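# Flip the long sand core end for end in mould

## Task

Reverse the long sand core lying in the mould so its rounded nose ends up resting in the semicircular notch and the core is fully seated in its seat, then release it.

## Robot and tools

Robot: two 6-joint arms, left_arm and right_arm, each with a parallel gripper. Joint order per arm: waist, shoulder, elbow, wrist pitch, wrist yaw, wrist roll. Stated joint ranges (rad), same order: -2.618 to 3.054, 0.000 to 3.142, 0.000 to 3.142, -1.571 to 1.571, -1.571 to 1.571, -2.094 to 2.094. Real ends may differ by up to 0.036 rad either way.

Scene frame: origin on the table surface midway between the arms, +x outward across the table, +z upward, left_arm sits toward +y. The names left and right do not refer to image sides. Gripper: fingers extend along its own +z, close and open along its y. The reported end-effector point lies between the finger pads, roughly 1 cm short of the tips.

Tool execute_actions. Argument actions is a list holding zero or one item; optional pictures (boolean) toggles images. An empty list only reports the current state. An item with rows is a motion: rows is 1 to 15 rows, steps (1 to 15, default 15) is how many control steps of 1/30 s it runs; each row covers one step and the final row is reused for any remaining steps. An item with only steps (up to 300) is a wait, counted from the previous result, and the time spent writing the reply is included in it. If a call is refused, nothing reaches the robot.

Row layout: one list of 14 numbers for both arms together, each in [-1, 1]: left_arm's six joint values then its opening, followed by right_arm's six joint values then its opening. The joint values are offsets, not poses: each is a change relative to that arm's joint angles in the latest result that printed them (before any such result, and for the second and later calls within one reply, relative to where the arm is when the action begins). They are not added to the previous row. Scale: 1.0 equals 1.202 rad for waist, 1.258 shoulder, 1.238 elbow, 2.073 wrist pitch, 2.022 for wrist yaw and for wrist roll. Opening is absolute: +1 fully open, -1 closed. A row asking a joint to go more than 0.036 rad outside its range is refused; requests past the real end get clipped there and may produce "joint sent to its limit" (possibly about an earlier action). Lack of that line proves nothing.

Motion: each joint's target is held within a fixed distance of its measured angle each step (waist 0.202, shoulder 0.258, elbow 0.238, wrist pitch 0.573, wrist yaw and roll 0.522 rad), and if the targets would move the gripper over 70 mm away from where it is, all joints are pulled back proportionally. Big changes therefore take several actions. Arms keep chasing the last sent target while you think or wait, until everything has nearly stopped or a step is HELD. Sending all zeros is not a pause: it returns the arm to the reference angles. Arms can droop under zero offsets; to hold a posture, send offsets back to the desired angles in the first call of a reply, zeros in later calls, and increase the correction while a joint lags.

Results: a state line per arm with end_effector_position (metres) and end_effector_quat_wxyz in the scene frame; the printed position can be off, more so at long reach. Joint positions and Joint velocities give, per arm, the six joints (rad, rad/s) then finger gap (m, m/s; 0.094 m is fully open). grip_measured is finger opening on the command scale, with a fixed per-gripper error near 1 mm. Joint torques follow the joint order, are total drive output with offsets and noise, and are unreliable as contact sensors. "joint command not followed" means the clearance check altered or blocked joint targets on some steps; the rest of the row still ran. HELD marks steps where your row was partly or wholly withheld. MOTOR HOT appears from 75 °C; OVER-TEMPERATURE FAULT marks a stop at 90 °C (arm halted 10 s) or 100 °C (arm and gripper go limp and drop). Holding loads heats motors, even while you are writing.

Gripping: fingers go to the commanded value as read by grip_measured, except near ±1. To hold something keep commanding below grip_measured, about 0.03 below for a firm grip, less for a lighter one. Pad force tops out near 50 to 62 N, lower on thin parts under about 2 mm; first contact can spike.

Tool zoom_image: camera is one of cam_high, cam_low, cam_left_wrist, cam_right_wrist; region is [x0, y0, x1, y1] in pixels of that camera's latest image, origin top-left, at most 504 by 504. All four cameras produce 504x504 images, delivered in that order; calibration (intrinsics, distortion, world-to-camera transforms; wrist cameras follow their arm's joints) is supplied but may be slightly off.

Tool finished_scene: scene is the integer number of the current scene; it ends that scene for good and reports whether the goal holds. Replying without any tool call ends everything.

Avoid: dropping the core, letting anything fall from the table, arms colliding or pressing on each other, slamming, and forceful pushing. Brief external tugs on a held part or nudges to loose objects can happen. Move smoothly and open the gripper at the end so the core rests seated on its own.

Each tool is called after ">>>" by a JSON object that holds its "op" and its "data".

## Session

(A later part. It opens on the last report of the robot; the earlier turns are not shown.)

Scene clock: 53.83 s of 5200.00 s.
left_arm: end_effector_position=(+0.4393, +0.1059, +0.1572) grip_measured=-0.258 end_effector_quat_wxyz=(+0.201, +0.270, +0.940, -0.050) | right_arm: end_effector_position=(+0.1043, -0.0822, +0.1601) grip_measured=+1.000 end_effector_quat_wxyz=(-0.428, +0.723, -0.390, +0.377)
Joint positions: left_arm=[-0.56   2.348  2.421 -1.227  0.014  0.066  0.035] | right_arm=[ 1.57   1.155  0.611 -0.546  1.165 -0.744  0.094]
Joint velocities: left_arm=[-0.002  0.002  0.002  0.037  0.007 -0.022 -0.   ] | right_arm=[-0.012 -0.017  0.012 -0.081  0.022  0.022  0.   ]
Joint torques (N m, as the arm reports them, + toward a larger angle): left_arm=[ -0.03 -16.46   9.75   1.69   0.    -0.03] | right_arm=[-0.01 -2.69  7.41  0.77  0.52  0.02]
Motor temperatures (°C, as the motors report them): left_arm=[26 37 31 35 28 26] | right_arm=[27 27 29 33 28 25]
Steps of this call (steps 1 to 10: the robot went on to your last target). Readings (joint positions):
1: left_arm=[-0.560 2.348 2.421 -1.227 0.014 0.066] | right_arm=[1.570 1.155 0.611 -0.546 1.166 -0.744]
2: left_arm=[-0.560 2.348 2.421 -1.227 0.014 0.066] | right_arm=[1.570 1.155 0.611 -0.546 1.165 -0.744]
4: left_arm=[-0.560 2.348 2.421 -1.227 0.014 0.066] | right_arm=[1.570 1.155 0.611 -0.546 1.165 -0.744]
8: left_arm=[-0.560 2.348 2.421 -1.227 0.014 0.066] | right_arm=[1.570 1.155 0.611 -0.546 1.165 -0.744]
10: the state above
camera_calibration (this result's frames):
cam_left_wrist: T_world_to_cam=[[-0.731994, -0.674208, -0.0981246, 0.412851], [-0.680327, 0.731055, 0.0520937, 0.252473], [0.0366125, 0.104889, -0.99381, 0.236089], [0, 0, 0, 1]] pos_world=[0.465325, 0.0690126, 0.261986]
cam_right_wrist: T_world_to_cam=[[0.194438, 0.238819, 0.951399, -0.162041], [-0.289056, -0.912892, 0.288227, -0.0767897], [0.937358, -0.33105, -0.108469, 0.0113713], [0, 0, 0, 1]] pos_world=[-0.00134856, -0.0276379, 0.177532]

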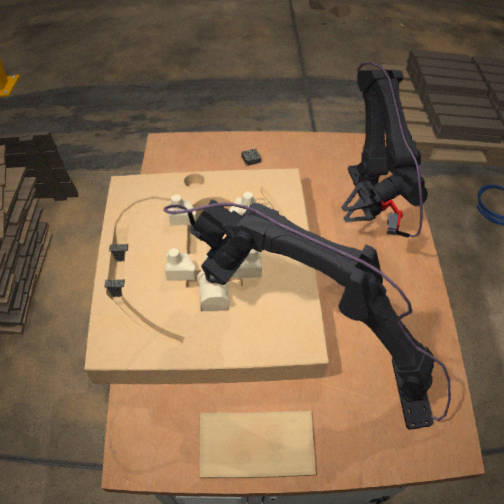

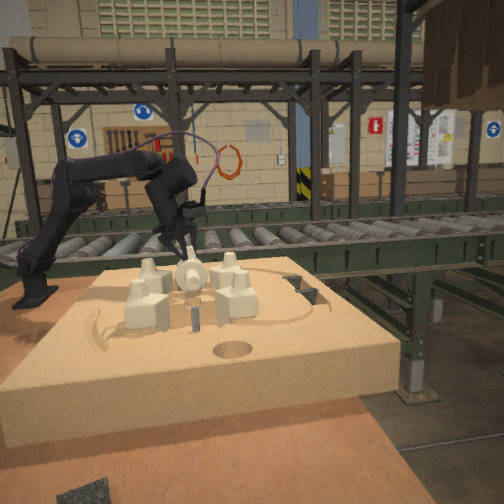

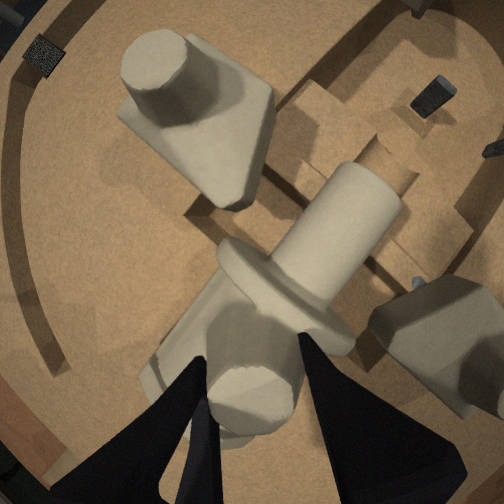

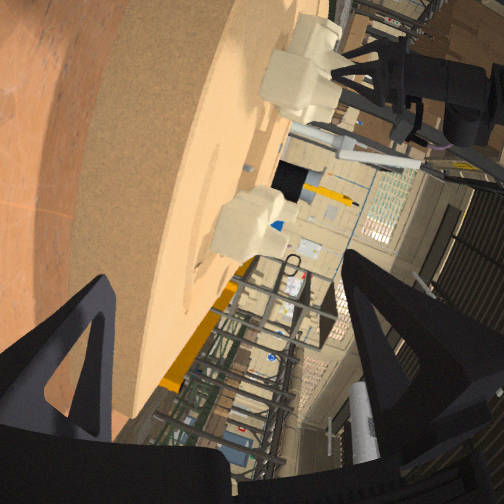

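>>> {"op": "execute_actions", "data": {"actions": [{"rows":[[0,-0.03,0.035,0.045,0,0,-0.32,0,0,0,0,0,0,1],[0,-0.015,0.035,0.05,0,0,-0.32,0,0,0,0,0,0,1],[0.005,0,0.035,0.053,0,0,-0.32,0,0,0,0,0,0,1]]}], "pictures": false}}

>>> {"op": "execute_actions", "data": {"actions": [{"steps":10}]}}

>>> {"op": "zoom_image", "data": {"camera": "cam_low", "region": [120,190,270,320]}}

Scene clock: 55.83 s of 5200.00 s.
left_arm: end_effector_position=(+0.4408, +0.1039, +0.1426) grip_measured=-0.259 end_effector_quat_wxyz=(+0.189, +0.271, +0.942, -0.054) | right_arm: end_effector_position=(+0.1040, -0.0820, +0.1597) grip_measured=+1.000 end_effector_quat_wxyz=(-0.427, +0.725, -0.388, +0.376)
Joint positions: left_arm=[-0.557  2.377  2.421 -1.221  0.027  0.066  0.035] | right_arm=[ 1.57   1.155  0.611 -0.546  1.163 -0.747  0.094]
Joint velocities: left_arm=[-0.002 -0.002 -0.002 -0.007  0.051  0.037 -0.   ] | right_arm=[ 0.007 -0.002  0.007  0.037  0.051  0.037  0.   ]
Joint torques (N m, as the arm reports them, + toward a larger angle): left_arm=[  0.31 -15.07   9.78   1.84  -0.13  -0.02] | right_arm=[-0.04 -2.66  7.4   0.77  0.53  0.02]
Motor temperatures (°C, as the motors report them): left_arm=[26 37 31 35 28 26] | right_arm=[27 27 29 33 28 25]
Steps of this call (steps 1 to 15: the robot went on to your last target; steps 16 to 45: nothing new was sent; steps 46 to 60: all 15 steps of this action). Readings (joint positions):
46: left_arm=[-0.560 2.348 2.421 -1.227 0.014 0.066] | right_arm=[1.570 1.155 0.611 -0.546 1.165 -0.745]
47: left_arm=[-0.560 2.350 2.421 -1.226 0.014 0.066] | right_arm=[1.570 1.155 0.611 -0.546 1.165 -0.745]
49: left_arm=[-0.560 2.358 2.421 -1.220 0.015 0.066] | right_arm=[1.570 1.155 0.611 -0.546 1.164 -0.746]
53: left_arm=[-0.558 2.377 2.421 -1.221 0.024 0.066] | right_arm=[1.570 1.155 0.611 -0.546 1.163 -0.747]
60: the state above

Scene clock: 56.17 s of 5200.00 s.
left_arm: end_effector_position=(+0.4408, +0.1039, +0.1426) grip_measured=-0.259 end_effector_quat_wxyz=(+0.189, +0.271, +0.942, -0.054) | right_arm: end_effector_position=(+0.1040, -0.0820, +0.1597) grip_measured=+1.000 end_effector_quat_wxyz=(-0.427, +0.725, -0.388, +0.376)
Joint positions: left_arm=[-0.557  2.377  2.421 -1.221  0.027  0.066  0.035] | right_arm=[ 1.57   1.155  0.611 -0.546  1.162 -0.748  0.094]
Joint velocities: left_arm=[-0.022  0.002  0.012 -0.066  0.022  0.095  0.   ] | right_arm=[-0.002  0.002  0.007  0.037 -0.022  0.007  0.   ]
Joint torques (N m, as the arm reports them, + toward a larger angle): left_arm=[  0.32 -15.01   9.79   1.84  -0.13  -0.02] | right_arm=[-0.02 -2.69  7.4   0.77  0.52  0.02]
Motor temperatures (°C, as the motors report them): left_arm=[26 37 31 35 28 26] | right_arm=[27 27 29 33 28 25]
Steps of this call (steps 1 to 10: the robot went on to your last target). Readings (joint positions):
1: left_arm=[-0.557 2.377 2.421 -1.221 0.027 0.066] | right_arm=[1.570 1.155 0.611 -0.546 1.163 -0.748]
2: left_arm=[-0.557 2.377 2.421 -1.221 0.027 0.066] | right_arm=[1.570 1.155 0.611 -0.546 1.163 -0.748]
4: left_arm=[-0.557 2.377 2.421 -1.221 0.027 0.066] | right_arm=[1.570 1.155 0.611 -0.546 1.162 -0.748]
8: left_arm=[-0.557 2.377 2.421 -1.221 0.027 0.066] | right_arm=[1.570 1.155 0.611 -0.546 1.162 -0.748]
10: the state above
camera_calibration (this result's frames):
cam_left_wrist: T_world_to_cam=[[-0.736418, -0.671842, -0.0794825, 0.410218], [-0.676431, 0.733189, 0.0698166, 0.251271], [0.01137, 0.105179, -0.994388, 0.23288], [0, 0, 0, 1]] pos_world=[0.469412, 0.0668786, 0.246635]
cam_right_wrist: T_world_to_cam=[[0.195283, 0.242601, 0.950268, -0.161215], [-0.286218, -0.912646, 0.291815, -0.0774048], [0.938053, -0.32897, -0.108787, 0.0117701], [0, 0, 0, 1]] pos_world=[-0.0017131, -0.0276603, 0.177066]

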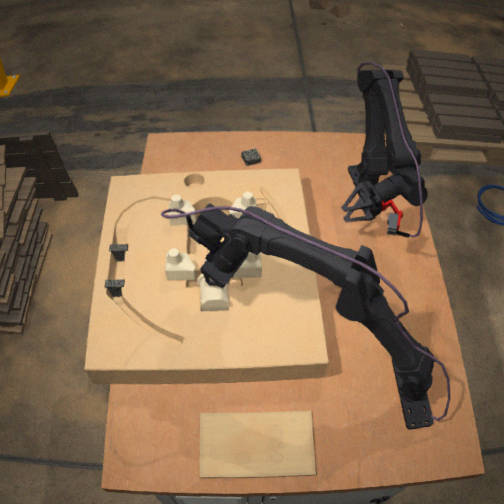

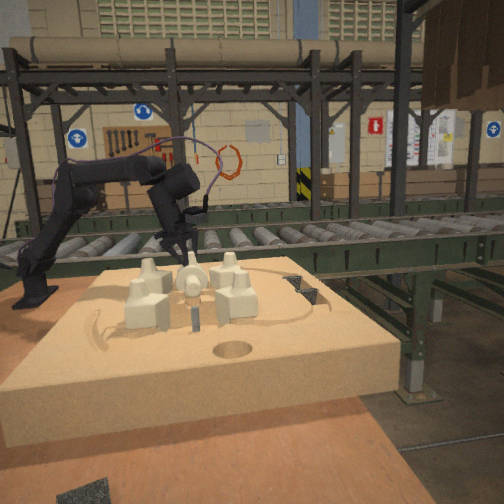

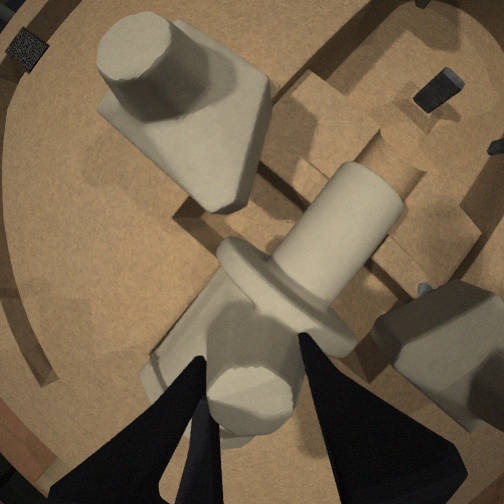

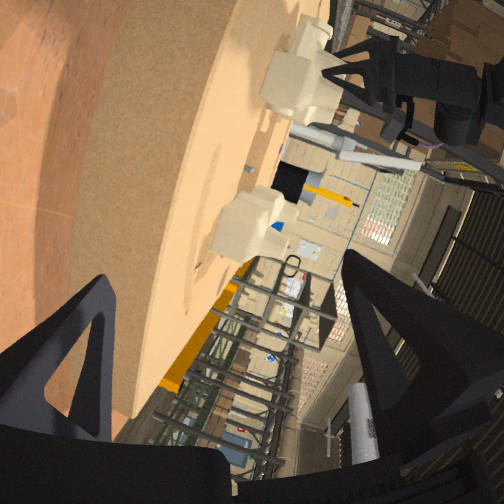

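Region (120, 190, 270, 320) of cam_low's 504x504 image, scaled by 3.360, with more detail than that image has; it fills the top 437 rows of this view, and the rest is white.

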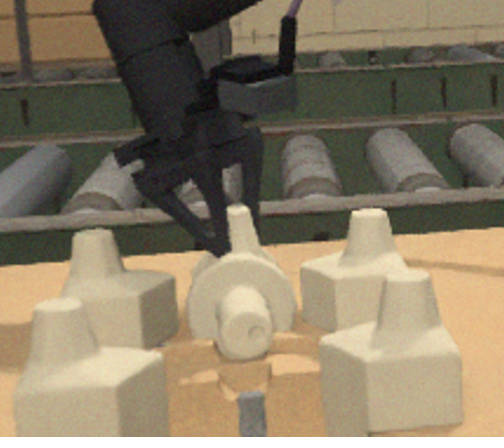

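>>> {"op": "execute_actions", "data": {"actions": [{"rows":[[0.008,0.01,0.02,0.04,0,0,-0.32,0,0,0,0,0,0,1]],"steps":12}], "pictures": false}}

>>> {"op": "execute_actions", "data": {"actions": [{"rows":[[0,-0.02,0.02,0.02,0,0,0.2,0,0,0,0,0,0,1]],"steps":12}], "pictures": false}}

>>> {"op": "execute_actions", "data": {"actions": [{"rows":[[0,-0.13,0.02,0.02,0,0,0.2,0,0,0,0,0,0,1]]}]}}

>>> {"op": "zoom_image", "data": {"camera": "cam_low", "region": [120,190,270,320]}}

Scene clock: 57.93 s of 5200.00 s.
left_arm: end_effector_position=(+0.4411, +0.1045, +0.1412) grip_measured=-0.259 end_effector_quat_wxyz=(+0.186, +0.270, +0.943, -0.058) | right_arm: end_effector_position=(+0.1038, -0.0818, +0.1593) grip_measured=+1.000 end_effector_quat_wxyz=(-0.426, +0.726, -0.387, +0.376)
Joint positions: left_arm=[-0.553  2.38   2.421 -1.221  0.038  0.067  0.035] | right_arm=[ 1.57   1.155  0.611 -0.546  1.16  -0.751  0.094]
Joint velocities: left_arm=[ 0.002 -0.002  0.007  0.007  0.022 -0.007 -0.   ] | right_arm=[-0.012  0.002 -0.002 -0.066  0.066 -0.007  0.   ]
Joint torques (N m, as the arm reports them, + toward a larger angle): left_arm=[  0.43 -12.2    8.11   1.67  -0.11  -0.03] | right_arm=[-0.02 -2.69  7.42  0.77  0.53  0.01]
Motor temperatures (°C, as the motors report them): left_arm=[26 37 31 35 28 26] | right_arm=[27 27 29 33 28 25]
Steps of this call (steps 1 to 15: the robot went on to your last target; steps 16 to 41: nothing new was sent; steps 42 to 53: all 12 steps of this action). Readings (joint positions):
42: left_arm=[-0.557 2.379 2.421 -1.221 0.028 0.066] | right_arm=[1.570 1.155 0.611 -0.546 1.162 -0.748]
43: left_arm=[-0.556 2.379 2.421 -1.221 0.030 0.066] | right_arm=[1.570 1.155 0.611 -0.546 1.162 -0.749]
45: left_arm=[-0.554 2.380 2.421 -1.221 0.035 0.066] | right_arm=[1.570 1.155 0.611 -0.546 1.161 -0.750]
49: left_arm=[-0.553 2.380 2.421 -1.221 0.038 0.067] | right_arm=[1.570 1.155 0.611 -0.546 1.160 -0.750]
53: the state above

Scene clock: 58.33 s of 5200.00 s.
left_arm: end_effector_position=(+0.4451, +0.1023, +0.1431) grip_measured=+0.198 end_effector_quat_wxyz=(+0.196, +0.270, +0.941, -0.060) | right_arm: end_effector_position=(+0.1036, -0.0816, +0.1589) grip_measured=+1.000 end_effector_quat_wxyz=(-0.425, +0.727, -0.386, +0.376)
Joint positions: left_arm=[-0.553  2.38   2.421 -1.201  0.038  0.067  0.056] | right_arm=[ 1.57   1.155  0.611 -0.546  1.157 -0.754  0.094]
Joint velocities: left_arm=[ 0.007 -0.002  0.012 -0.066 -0.066  0.037 -0.001] | right_arm=[ 0.017 -0.022 -0.002  0.007 -0.037 -0.081  0.   ]
Joint torques (N m, as the arm reports them, + toward a larger angle): left_arm=[  0.03 -14.8    8.2    1.22   0.02  -0.03] | right_arm=[-0.02 -2.68  7.41  0.76  0.52  0.03]
Motor temperatures (°C, as the motors report them): left_arm=[26 37 31 35 28 26] | right_arm=[27 27 29 33 28 25]
Steps of this call (steps 1 to 12: all 12 steps of this action). Readings (joint positions):
1: left_arm=[-0.553 2.380 2.421 -1.222 0.038 0.067] | right_arm=[1.570 1.155 0.611 -0.546 1.159 -0.751]
2: left_arm=[-0.553 2.380 2.421 -1.218 0.038 0.067] | right_arm=[1.570 1.155 0.611 -0.546 1.159 -0.752]
4: left_arm=[-0.553 2.380 2.421 -1.211 0.038 0.067] | right_arm=[1.570 1.155 0.611 -0.546 1.158 -0.753]
8: left_arm=[-0.553 2.380 2.421 -1.204 0.038 0.067] | right_arm=[1.570 1.155 0.611 -0.546 1.157 -0.754]
12: the state above

Scene clock: 58.83 s of 5200.00 s.
left_arm: end_effector_position=(+0.4421, +0.1039, +0.2390) grip_measured=+0.198 end_effector_quat_wxyz=(+0.295, +0.264, +0.915, -0.081) | right_arm: end_effector_position=(+0.1033, -0.0814, +0.1585) grip_measured=+1.000 end_effector_quat_wxyz=(-0.424, +0.729, -0.385, +0.375)
Joint positions: left_arm=[-0.553  2.215  2.432 -1.168  0.038  0.067  0.056] | right_arm=[ 1.57   1.155  0.611 -0.546  1.154 -0.758  0.094]
Joint velocities: left_arm=[-0.002  0.071 -0.002  0.022  0.007 -0.139 -0.001] | right_arm=[-0.002 -0.007  0.007  0.007 -0.066 -0.007  0.   ]
Joint torques (N m, as the arm reports them, + toward a larger angle): left_arm=[ -0.05 -11.94   7.08   1.38   0.01  -0.01] | right_arm=[-0.03 -2.69  7.42  0.77  0.52  0.03]
Motor temperatures (°C, as the motors report them): left_arm=[26 37 31 35 28 26] | right_arm=[27 27 29 33 28 25]
Steps of this call (steps 1 to 15: all 15 steps of this action). Readings (joint positions):
1: left_arm=[-0.553 2.374 2.421 -1.200 0.038 0.067] | right_arm=[1.570 1.155 0.611 -0.546 1.157 -0.754]
2: left_arm=[-0.553 2.367 2.421 -1.201 0.038 0.067] | right_arm=[1.570 1.155 0.611 -0.546 1.156 -0.755]
4: left_arm=[-0.553 2.335 2.421 -1.200 0.038 0.067] | right_arm=[1.570 1.155 0.611 -0.546 1.156 -0.756]
8: left_arm=[-0.553 2.249 2.421 -1.185 0.038 0.067] | right_arm=[1.570 1.155 0.611 -0.546 1.154 -0.757]
15: the state above
camera_calibration (this result's frames):
cam_left_wrist: T_world_to_cam=[[-0.715412, -0.68357, -0.14463, 0.42628], [-0.667851, 0.729843, -0.145961, 0.29356], [0.205331, -0.00783116, -0.978661, 0.251016], [0, 0, 0, 1]] pos_world=[0.449478, 0.0791053, 0.35016]
cam_right_wrist: T_world_to_cam=[[0.197325, 0.253408, 0.94702, -0.15887], [-0.278244, -0.911811, 0.301962, -0.0791275], [0.940023, -0.323088, -0.109414, 0.0128372], [0, 0, 0, 1]] pos_world=[-0.00273495, -0.0277427, 0.175752]

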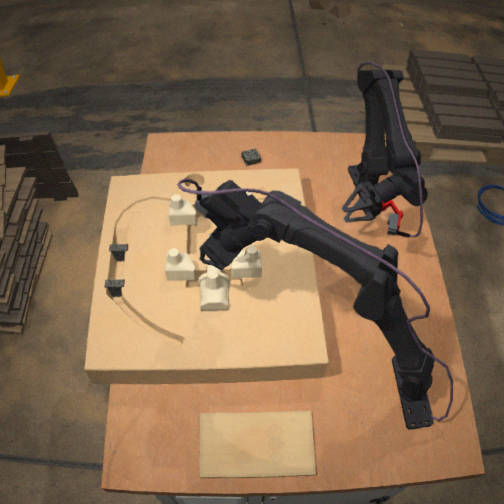

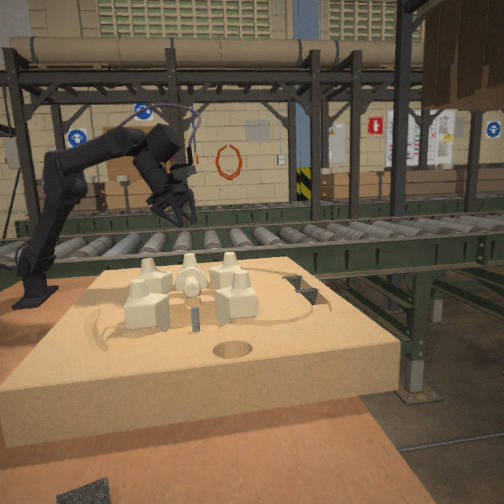

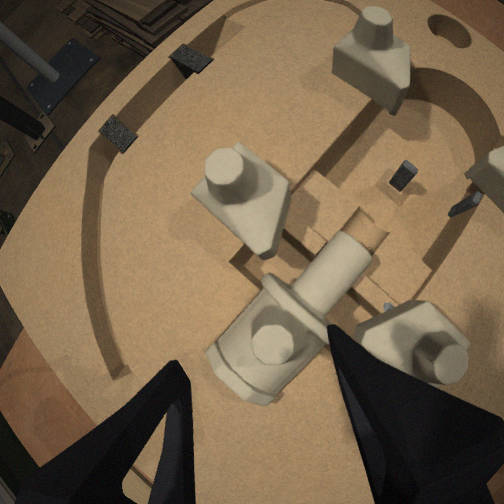

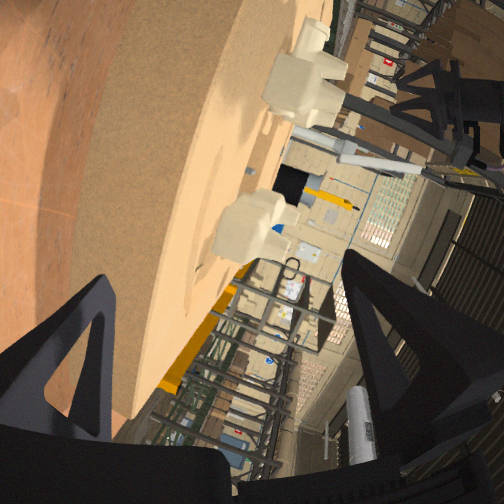

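Region (120, 190, 270, 320) of cam_low's 504x504 image, scaled by 3.360, with more detail than that image has; it fills the top 437 rows of this view, and the rest is white.

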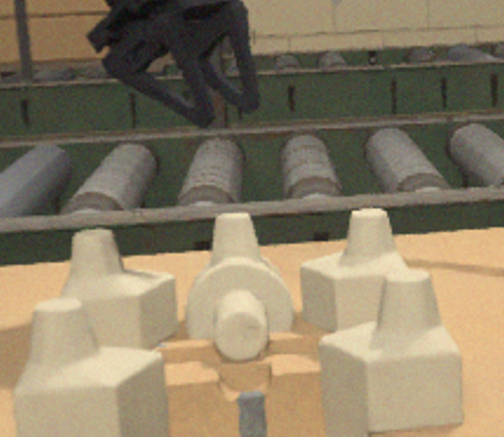

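>>> {"op": "execute_actions", "data": {"actions": [{"rows":[[0,0.03,0,-0.01,0,0,0.2,0,0,0,0,0,0,1],[0,0.06,0,-0.015,0,0,0.2,0,0,0,0,0,0,1],[0,0.09,0,-0.02,0,0,0.2,0,0,0,0,0,0,1],[0,0.125,0,-0.02,0,0,0.2,0,0,0,0,0,0,1]]}], "pictures": false}}

>>> {"op": "execute_actions", "data": {"actions": [{"steps":12}]}}

>>> {"op": "zoom_image", "data": {"camera": "cam_high", "region": [150,230,270,330]}}

Scene clock: 60.63 s of 5200.00 s.
left_arm: end_effector_position=(+0.4442, +0.0980, +0.1267) grip_measured=+0.198 end_effector_quat_wxyz=(+0.180, +0.272, +0.943, -0.063) | right_arm: end_effector_position=(+0.1031, -0.0813, +0.1581) grip_measured=+1.000 end_effector_quat_wxyz=(-0.423, +0.730, -0.383, +0.375)
Joint positions: left_arm=[-0.557  2.414  2.426 -1.201  0.049  0.065  0.056] | right_arm=[ 1.57   1.155  0.611 -0.546  1.151 -0.761  0.094]
Joint velocities: left_arm=[-0.002 -0.11  -0.002  0.051 -0.037  0.037  0.   ] | right_arm=[ 0.002  0.002 -0.007 -0.007  0.051  0.022  0.   ]
Joint torques (N m, as the arm reports them, + toward a larger angle): left_arm=[  0.32 -15.8    6.61   0.96  -0.01  -0.02] | right_arm=[-0.02 -2.68  7.41  0.77  0.52  0.02]
Motor temperatures (°C, as the motors report them): left_arm=[26 37 31 35 28 26] | right_arm=[27 27 29 33 28 25]
Steps of this call (steps 1 to 15: the robot went on to your last target; steps 16 to 39: nothing new was sent; steps 40 to 54: all 15 steps of this action). Readings (joint positions):
40: left_arm=[-0.553 2.224 2.432 -1.169 0.038 0.067] | right_arm=[1.570 1.155 0.611 -0.546 1.154 -0.758]
41: left_arm=[-0.553 2.229 2.432 -1.171 0.038 0.067] | right_arm=[1.570 1.155 0.611 -0.546 1.153 -0.759]
43: left_arm=[-0.553 2.256 2.432 -1.174 0.038 0.067] | right_arm=[1.570 1.155 0.611 -0.546 1.153 -0.759]
47: left_arm=[-0.553 2.361 2.432 -1.185 0.038 0.067] | right_arm=[1.570 1.155 0.611 -0.546 1.152 -0.760]
54: the state above

Scene clock: 61.03 s of 5200.00 s.
left_arm: end_effector_position=(+0.4437, +0.0999, +0.1323) grip_measured=+0.198 end_effector_quat_wxyz=(+0.184, +0.271, +0.943, -0.060) | right_arm: end_effector_position=(+0.1031, -0.0813, +0.1581) grip_measured=+1.000 end_effector_quat_wxyz=(-0.423, +0.730, -0.383, +0.375)
Joint positions: left_arm=[-0.557  2.402  2.426 -1.206  0.042  0.065  0.056] | right_arm=[ 1.57   1.155  0.611 -0.546  1.151 -0.761  0.094]
Joint velocities: left_arm=[-0.012 -0.012  0.002 -0.081  0.051  0.022 -0.001] | right_arm=[ 0.007 -0.022  0.017  0.051  0.022 -0.022  0.   ]
Joint torques (N m, as the arm reports them, + toward a larger angle): left_arm=[  0.35 -15.32   6.59   0.98   0.    -0.02] | right_arm=[-0.03 -2.69  7.41  0.78  0.52  0.02]
Motor temperatures (°C, as the motors report them): left_arm=[26 37 31 35 28 26] | right_arm=[27 27 29 33 28 25]
Steps of this call (steps 1 to 12: the robot went on to your last target). Readings (joint positions):
1: left_arm=[-0.557 2.411 2.426 -1.202 0.047 0.065] | right_arm=[1.570 1.155 0.611 -0.546 1.151 -0.761]
2: left_arm=[-0.557 2.408 2.426 -1.203 0.046 0.065] | right_arm=[1.570 1.155 0.611 -0.546 1.151 -0.761]
4: left_arm=[-0.557 2.404 2.426 -1.204 0.044 0.065] | right_arm=[1.570 1.155 0.611 -0.546 1.151 -0.761]
8: left_arm=[-0.557 2.402 2.426 -1.204 0.042 0.065] | right_arm=[1.570 1.155 0.611 -0.546 1.151 -0.761]
12: the state above
camera_calibration (this result's frames):
cam_left_wrist: T_world_to_cam=[[-0.73976, -0.66978, -0.0644215, 0.408147], [-0.672871, 0.736346, 0.0709871, 0.254835], [-0.000109263, 0.0958608, -0.995395, 0.229203], [0, 0, 0, 1]] pos_world=[0.473426, 0.0637505, 0.23635]
cam_right_wrist: T_world_to_cam=[[0.197833, 0.257086, 0.945922, -0.158084], [-0.275626, -0.911472, 0.305368, -0.0797005], [0.940687, -0.321132, -0.10946, 0.0131563], [0, 0, 0, 1]] pos_world=[-0.00306931, -0.0277787, 0.175313]

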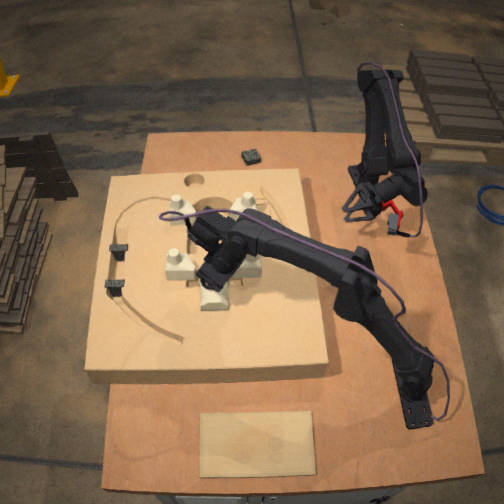

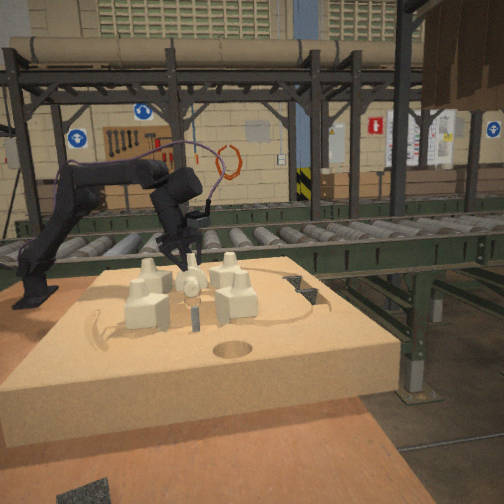

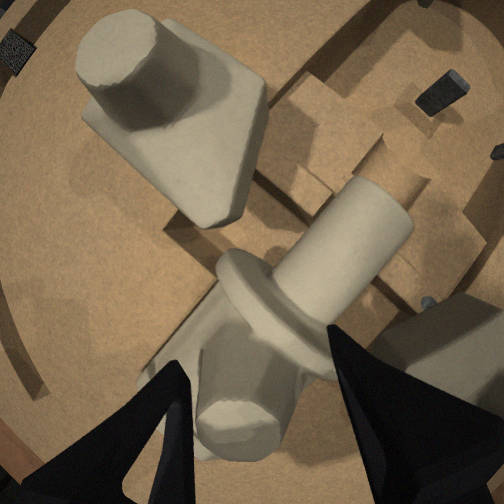

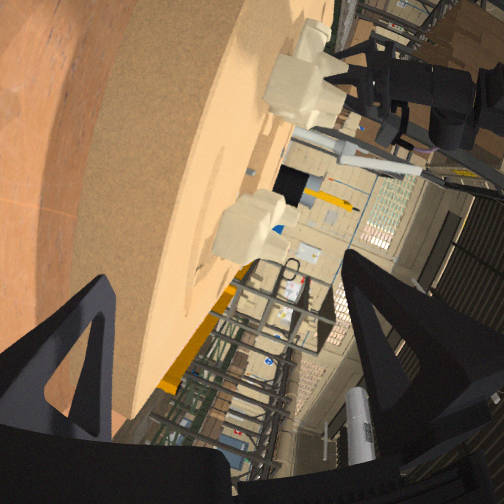

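Region (150, 230, 270, 330) of cam_high's 504x504 image, scaled by 4.200, with more detail than that image has.

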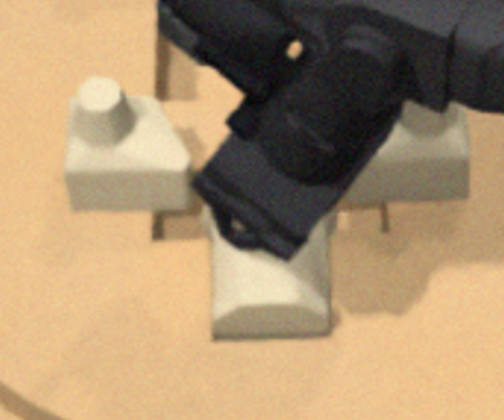

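Finger is against the flange front; push.

>>> {"op": "execute_actions", "data": {"actions": [{"rows":[[0.02,-0.024,0.005,0,-0.03,0,0.2,0,0,0,0,0,0,1],[0.03,-0.024,0.005,0,-0.05,0,0.2,0,0,0,0,0,0,1],[0.045,-0.024,0.005,0,-0.07,0,0.2,0,0,0,0,0,0,1]]}]}}

>>> {"op": "zoom_image", "data": {"camera": "cam_low", "region": [120,190,270,320]}}

Scene clock: 62.63 s of 5200.00 s.
left_arm: end_effector_position=(+0.4475, +0.1068, +0.1322) grip_measured=+0.199 end_effector_quat_wxyz=(+0.187, +0.266, +0.944, -0.048) | right_arm: end_effector_position=(+0.1029, -0.0811, +0.1577) grip_measured=+1.000 end_effector_quat_wxyz=(-0.422, +0.732, -0.382, +0.374)
Joint positions: left_arm=[-0.55   2.402  2.426 -1.206  0.018  0.064  0.056] | right_arm=[ 1.57   1.155  0.611 -0.546  1.149 -0.764  0.094]
Joint velocities: left_arm=[-0.007  0.002 -0.007  0.051 -0.037 -0.051 -0.001] | right_arm=[-0.012  0.002 -0.002 -0.022 -0.022 -0.037  0.   ]
Joint torques (N m, as the arm reports them, + toward a larger angle): left_arm=[  4.   -15.25   6.55   1.    -1.28  -0.02] | right_arm=[-0.03 -2.68  7.42  0.77  0.51  0.01]
Motor temperatures (°C, as the motors report them): left_arm=[26 37 31 35 28 26] | right_arm=[27 27 29 33 28 25]
Steps of this call (steps 1 to 30: the robot went on to your last target; steps 31 to 33: nothing new was sent; steps 34 to 48: all 15 steps of this action). Readings (joint positions):
34: left_arm=[-0.556 2.402 2.426 -1.207 0.036 0.065] | right_arm=[1.570 1.155 0.611 -0.546 1.151 -0.761]
35: left_arm=[-0.555 2.402 2.426 -1.207 0.033 0.065] | right_arm=[1.570 1.155 0.611 -0.546 1.151 -0.762]
37: left_arm=[-0.553 2.402 2.426 -1.207 0.020 0.065] | right_arm=[1.570 1.155 0.611 -0.546 1.150 -0.763]
41: left_arm=[-0.550 2.402 2.426 -1.206 0.018 0.064] | right_arm=[1.570 1.155 0.611 -0.546 1.149 -0.764]
48: the state above
camera_calibration (this result's frames):
cam_left_wrist: T_world_to_cam=[[-0.727977, -0.680292, -0.0851618, 0.41416], [-0.685547, 0.723849, 0.0778954, 0.258426], [0.00865272, 0.115088, -0.993318, 0.222213], [0, 0, 0, 1]] pos_world=[0.476739, 0.0691139, 0.235868]
cam_right_wrist: T_world_to_cam=[[0.198326, 0.26076, 0.944813, -0.157296], [-0.272998, -0.911118, 0.308765, -0.080269], [0.94135, -0.319168, -0.109511, 0.0134779], [0, 0, 0, 1]] pos_world=[-0.00340479, -0.0278163, 0.174876]

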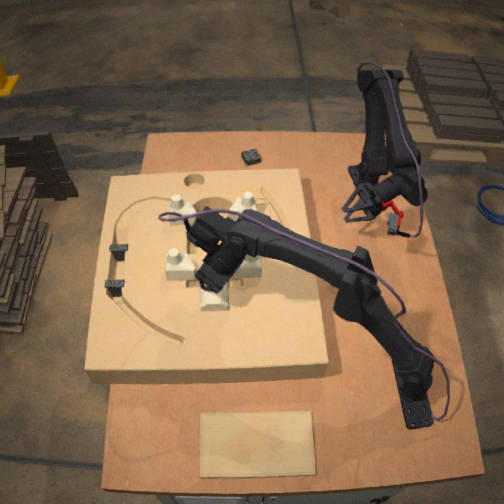

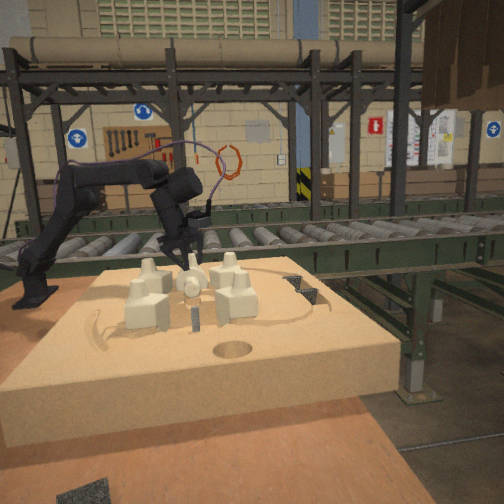

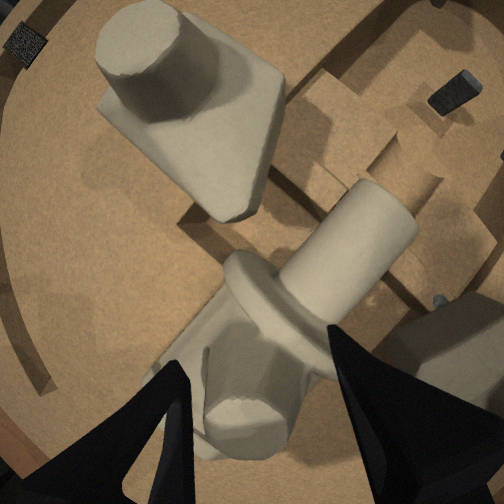

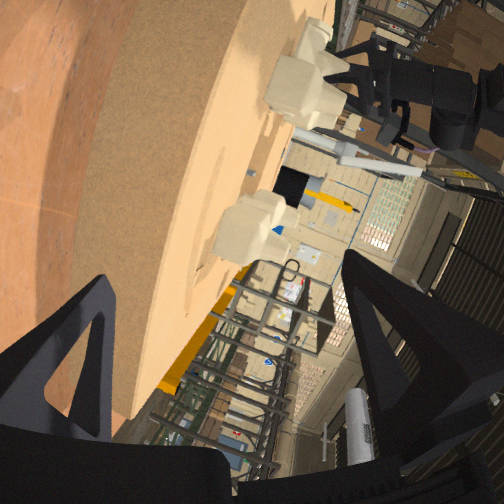

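Region (120, 190, 270, 320) of cam_low's 504x504 image, scaled by 3.360, with more detail than that image has; it fills the top 437 rows of this view, and the rest is white.

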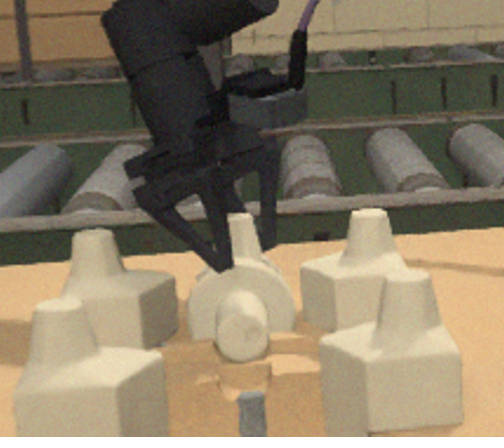

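>>> {"op": "execute_actions", "data": {"actions": [{"rows":[[0,-0.024,0.005,0,0,0,0.35,0,0,0,0,0,0,1]]}]}}

>>> {"op": "zoom_image", "data": {"camera": "cam_low", "region": [160,250,230,320]}}

Scene clock: 63.90 s of 5200.00 s.
left_arm: end_effector_position=(+0.4466, +0.1053, +0.1322) grip_measured=+0.348 end_effector_quat_wxyz=(+0.186, +0.267, +0.944, -0.050) | right_arm: end_effector_position=(+0.1026, -0.0809, +0.1573) grip_measured=+1.000 end_effector_quat_wxyz=(-0.421, +0.733, -0.381, +0.374)
Joint positions: left_arm=[-0.553  2.402  2.426 -1.206  0.02   0.064  0.063] | right_arm=[ 1.57   1.155  0.611 -0.546  1.146 -0.767  0.094]
Joint velocities: left_arm=[ 0.002  0.002  0.007  0.051 -0.007 -0.037  0.   ] | right_arm=[-0.007  0.002 -0.007  0.037  0.037 -0.037  0.   ]
Joint torques (N m, as the arm reports them, + toward a larger angle): left_arm=[  0.25 -15.28   6.53   1.    -0.04  -0.03] | right_arm=[-0.03 -2.68  7.41  0.77  0.51  0.02]
Motor temperatures (°C, as the motors report them): left_arm=[26 37 31 34 29 26] | right_arm=[27 27 29 33 28 25]
Steps of this call (steps 1 to 15: the robot went on to your last target; steps 16 to 23: nothing new was sent; steps 24 to 38: all 15 steps of this action). Readings (joint positions):
24: left_arm=[-0.553 2.402 2.426 -1.206 0.021 0.064] | right_arm=[1.570 1.155 0.611 -0.546 1.148 -0.765]
25: left_arm=[-0.553 2.402 2.426 -1.206 0.021 0.064] | right_arm=[1.570 1.155 0.611 -0.546 1.148 -0.766]
27: left_arm=[-0.553 2.402 2.426 -1.206 0.020 0.064] | right_arm=[1.570 1.155 0.611 -0.546 1.147 -0.766]
31: left_arm=[-0.553 2.402 2.426 -1.206 0.020 0.064] | right_arm=[1.570 1.155 0.611 -0.546 1.146 -0.767]
38: the state above
camera_calibration (this result's frames):
cam_left_wrist: T_world_to_cam=[[-0.730343, -0.678055, -0.0827125, 0.412986], [-0.683039, 0.726264, 0.0774513, 0.257584], [0.00755484, 0.113062, -0.993559, 0.223101], [0, 0, 0, 1]] pos_world=[0.475876, 0.0677289, 0.235873]
cam_right_wrist: T_world_to_cam=[[0.198959, 0.264087, 0.943755, -0.156561], [-0.270449, -0.910816, 0.311885, -0.0807872], [0.941952, -0.31729, -0.109793, 0.0138355], [0, 0, 0, 1]] pos_world=[-0.00373181, -0.0278466, 0.174471]

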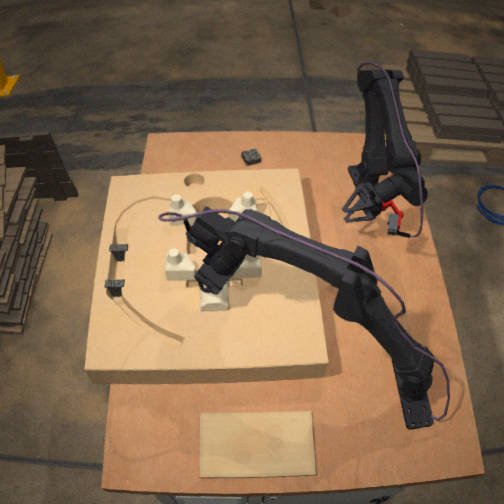

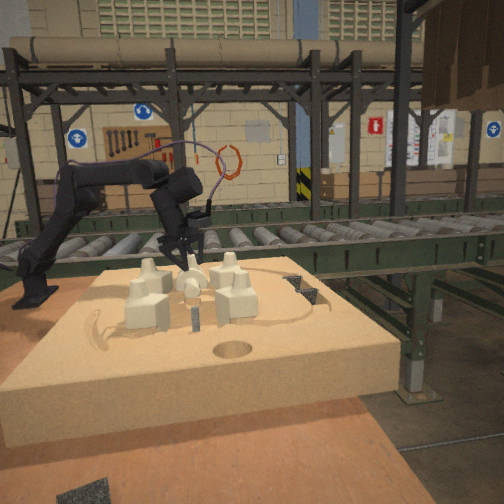

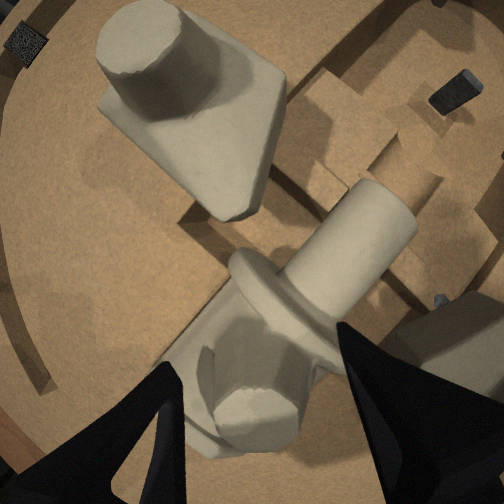

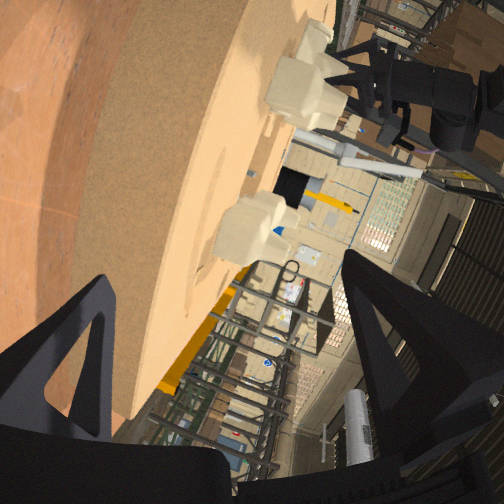

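Region (160, 250, 230, 320) of cam_low's 504x504 image, scaled by 7.200, with more detail than that image has.

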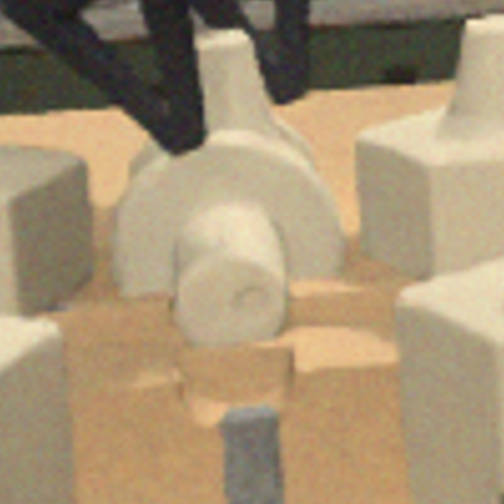

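It dropped in.

>>> {"op": "execute_actions", "data": {"actions": [{"rows":[[-0.008,-0.05,0.005,0,0,0,0.4,0,0,0,0,0,0,1],[-0.008,-0.09,0.005,0,0,0,0.4,0,0,0,0,0,0,1],[-0.008,-0.15,0.005,0,0,0,0.4,0,0,0,0,0,0,1]]}]}}

>>> {"op": "zoom_image", "data": {"camera": "cam_low", "region": [160,250,230,320]}}

Scene clock: 65.93 s of 5200.00 s.
left_arm: end_effector_position=(+0.4335, +0.1122, +0.2343) grip_measured=+0.398 end_effector_quat_wxyz=(+0.276, +0.262, +0.922, -0.069) | right_arm: end_effector_position=(+0.1024, -0.0807, +0.1569) grip_measured=+1.000 end_effector_quat_wxyz=(-0.420, +0.735, -0.380, +0.374)
Joint positions: left_arm=[-0.553  2.203  2.418 -1.21   0.02   0.064  0.066] | right_arm=[ 1.57   1.155  0.611 -0.546  1.143 -0.771  0.094]
Joint velocities: left_arm=[ 0.002  0.12  -0.002 -0.081 -0.037  0.037 -0.001] | right_arm=[ 0.007  0.012 -0.007 -0.022  0.007 -0.037  0.   ]
Joint torques (N m, as the arm reports them, + toward a larger angle): left_arm=[ -0.85 -11.3    6.96   1.3    0.    -0.03] | right_arm=[-0.02 -2.69  7.41  0.78  0.52  0.01]
Motor temperatures (°C, as the motors report them): left_arm=[26 37 31 34 29 26] | right_arm=[27 27 29 33 28 25]
Steps of this call (steps 1 to 15: the robot went on to your last target; steps 16 to 46: nothing new was sent; steps 47 to 61: all 15 steps of this action). Readings (joint positions):
47: left_arm=[-0.553 2.400 2.426 -1.206 0.020 0.064] | right_arm=[1.570 1.155 0.611 -0.546 1.145 -0.768]
48: left_arm=[-0.553 2.394 2.425 -1.208 0.020 0.064] | right_arm=[1.570 1.155 0.611 -0.546 1.145 -0.769]
50: left_arm=[-0.553 2.367 2.419 -1.213 0.020 0.064] | right_arm=[1.570 1.155 0.611 -0.546 1.144 -0.769]
54: left_arm=[-0.553 2.272 2.418 -1.216 0.020 0.064] | right_arm=[1.570 1.155 0.611 -0.546 1.143 -0.771]
61: the state above
camera_calibration (this result's frames):
cam_left_wrist: T_world_to_cam=[[-0.711471, -0.687958, -0.143258, 0.423638], [-0.681149, 0.725272, -0.100086, 0.27663], [0.172756, 0.0263721, -0.984612, 0.259838], [0, 0, 0, 1]] pos_world=[0.444944, 0.0839608, 0.344216]
cam_right_wrist: T_world_to_cam=[[0.19969, 0.267837, 0.942543, -0.155728], [-0.267537, -0.910464, 0.315402, -0.0813679], [0.942628, -0.315148, -0.110154, 0.0142514], [0, 0, 0, 1]] pos_world=[-0.00410547, -0.0278816, 0.174014]

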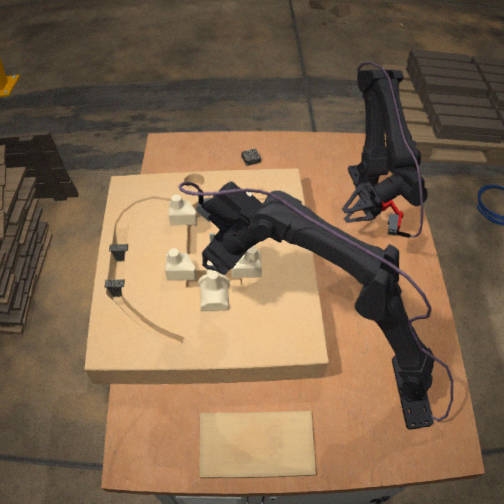

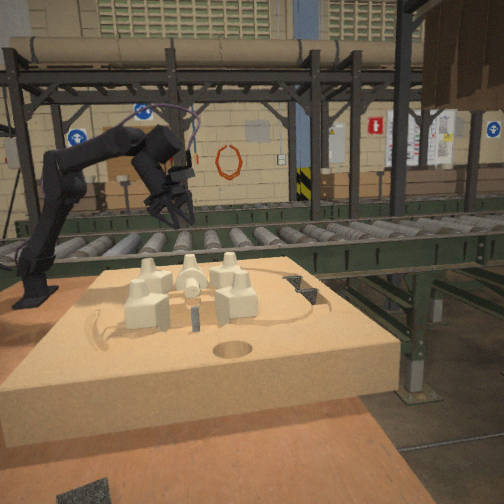

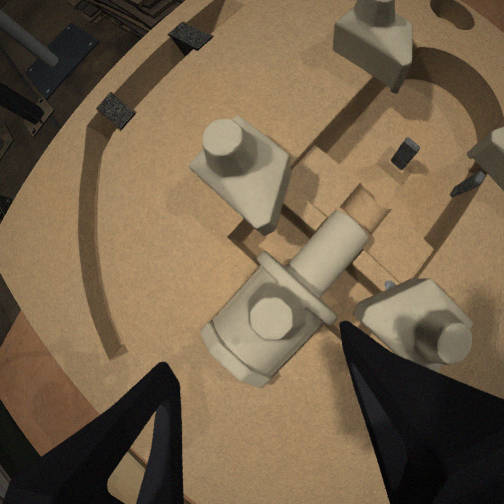

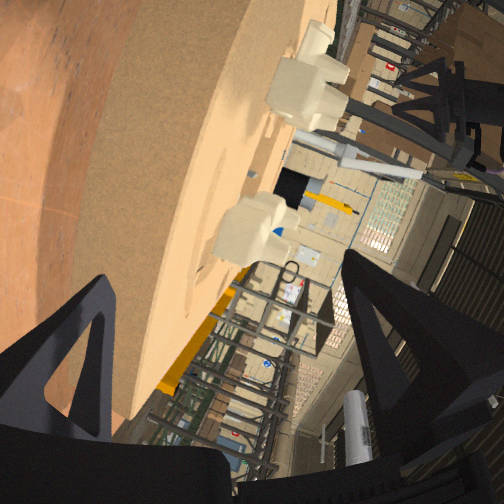

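Region (160, 250, 230, 320) of cam_low's 504x504 image, scaled by 7.200, with more detail than that image has.

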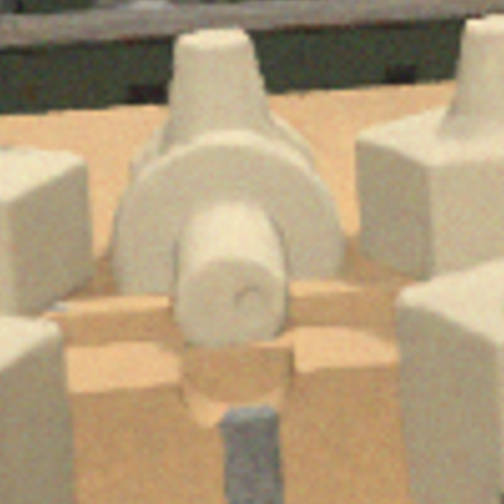

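>>> {"op": "finished_scene", "data": {"scene": 2}}

The scene is finished: the task was done.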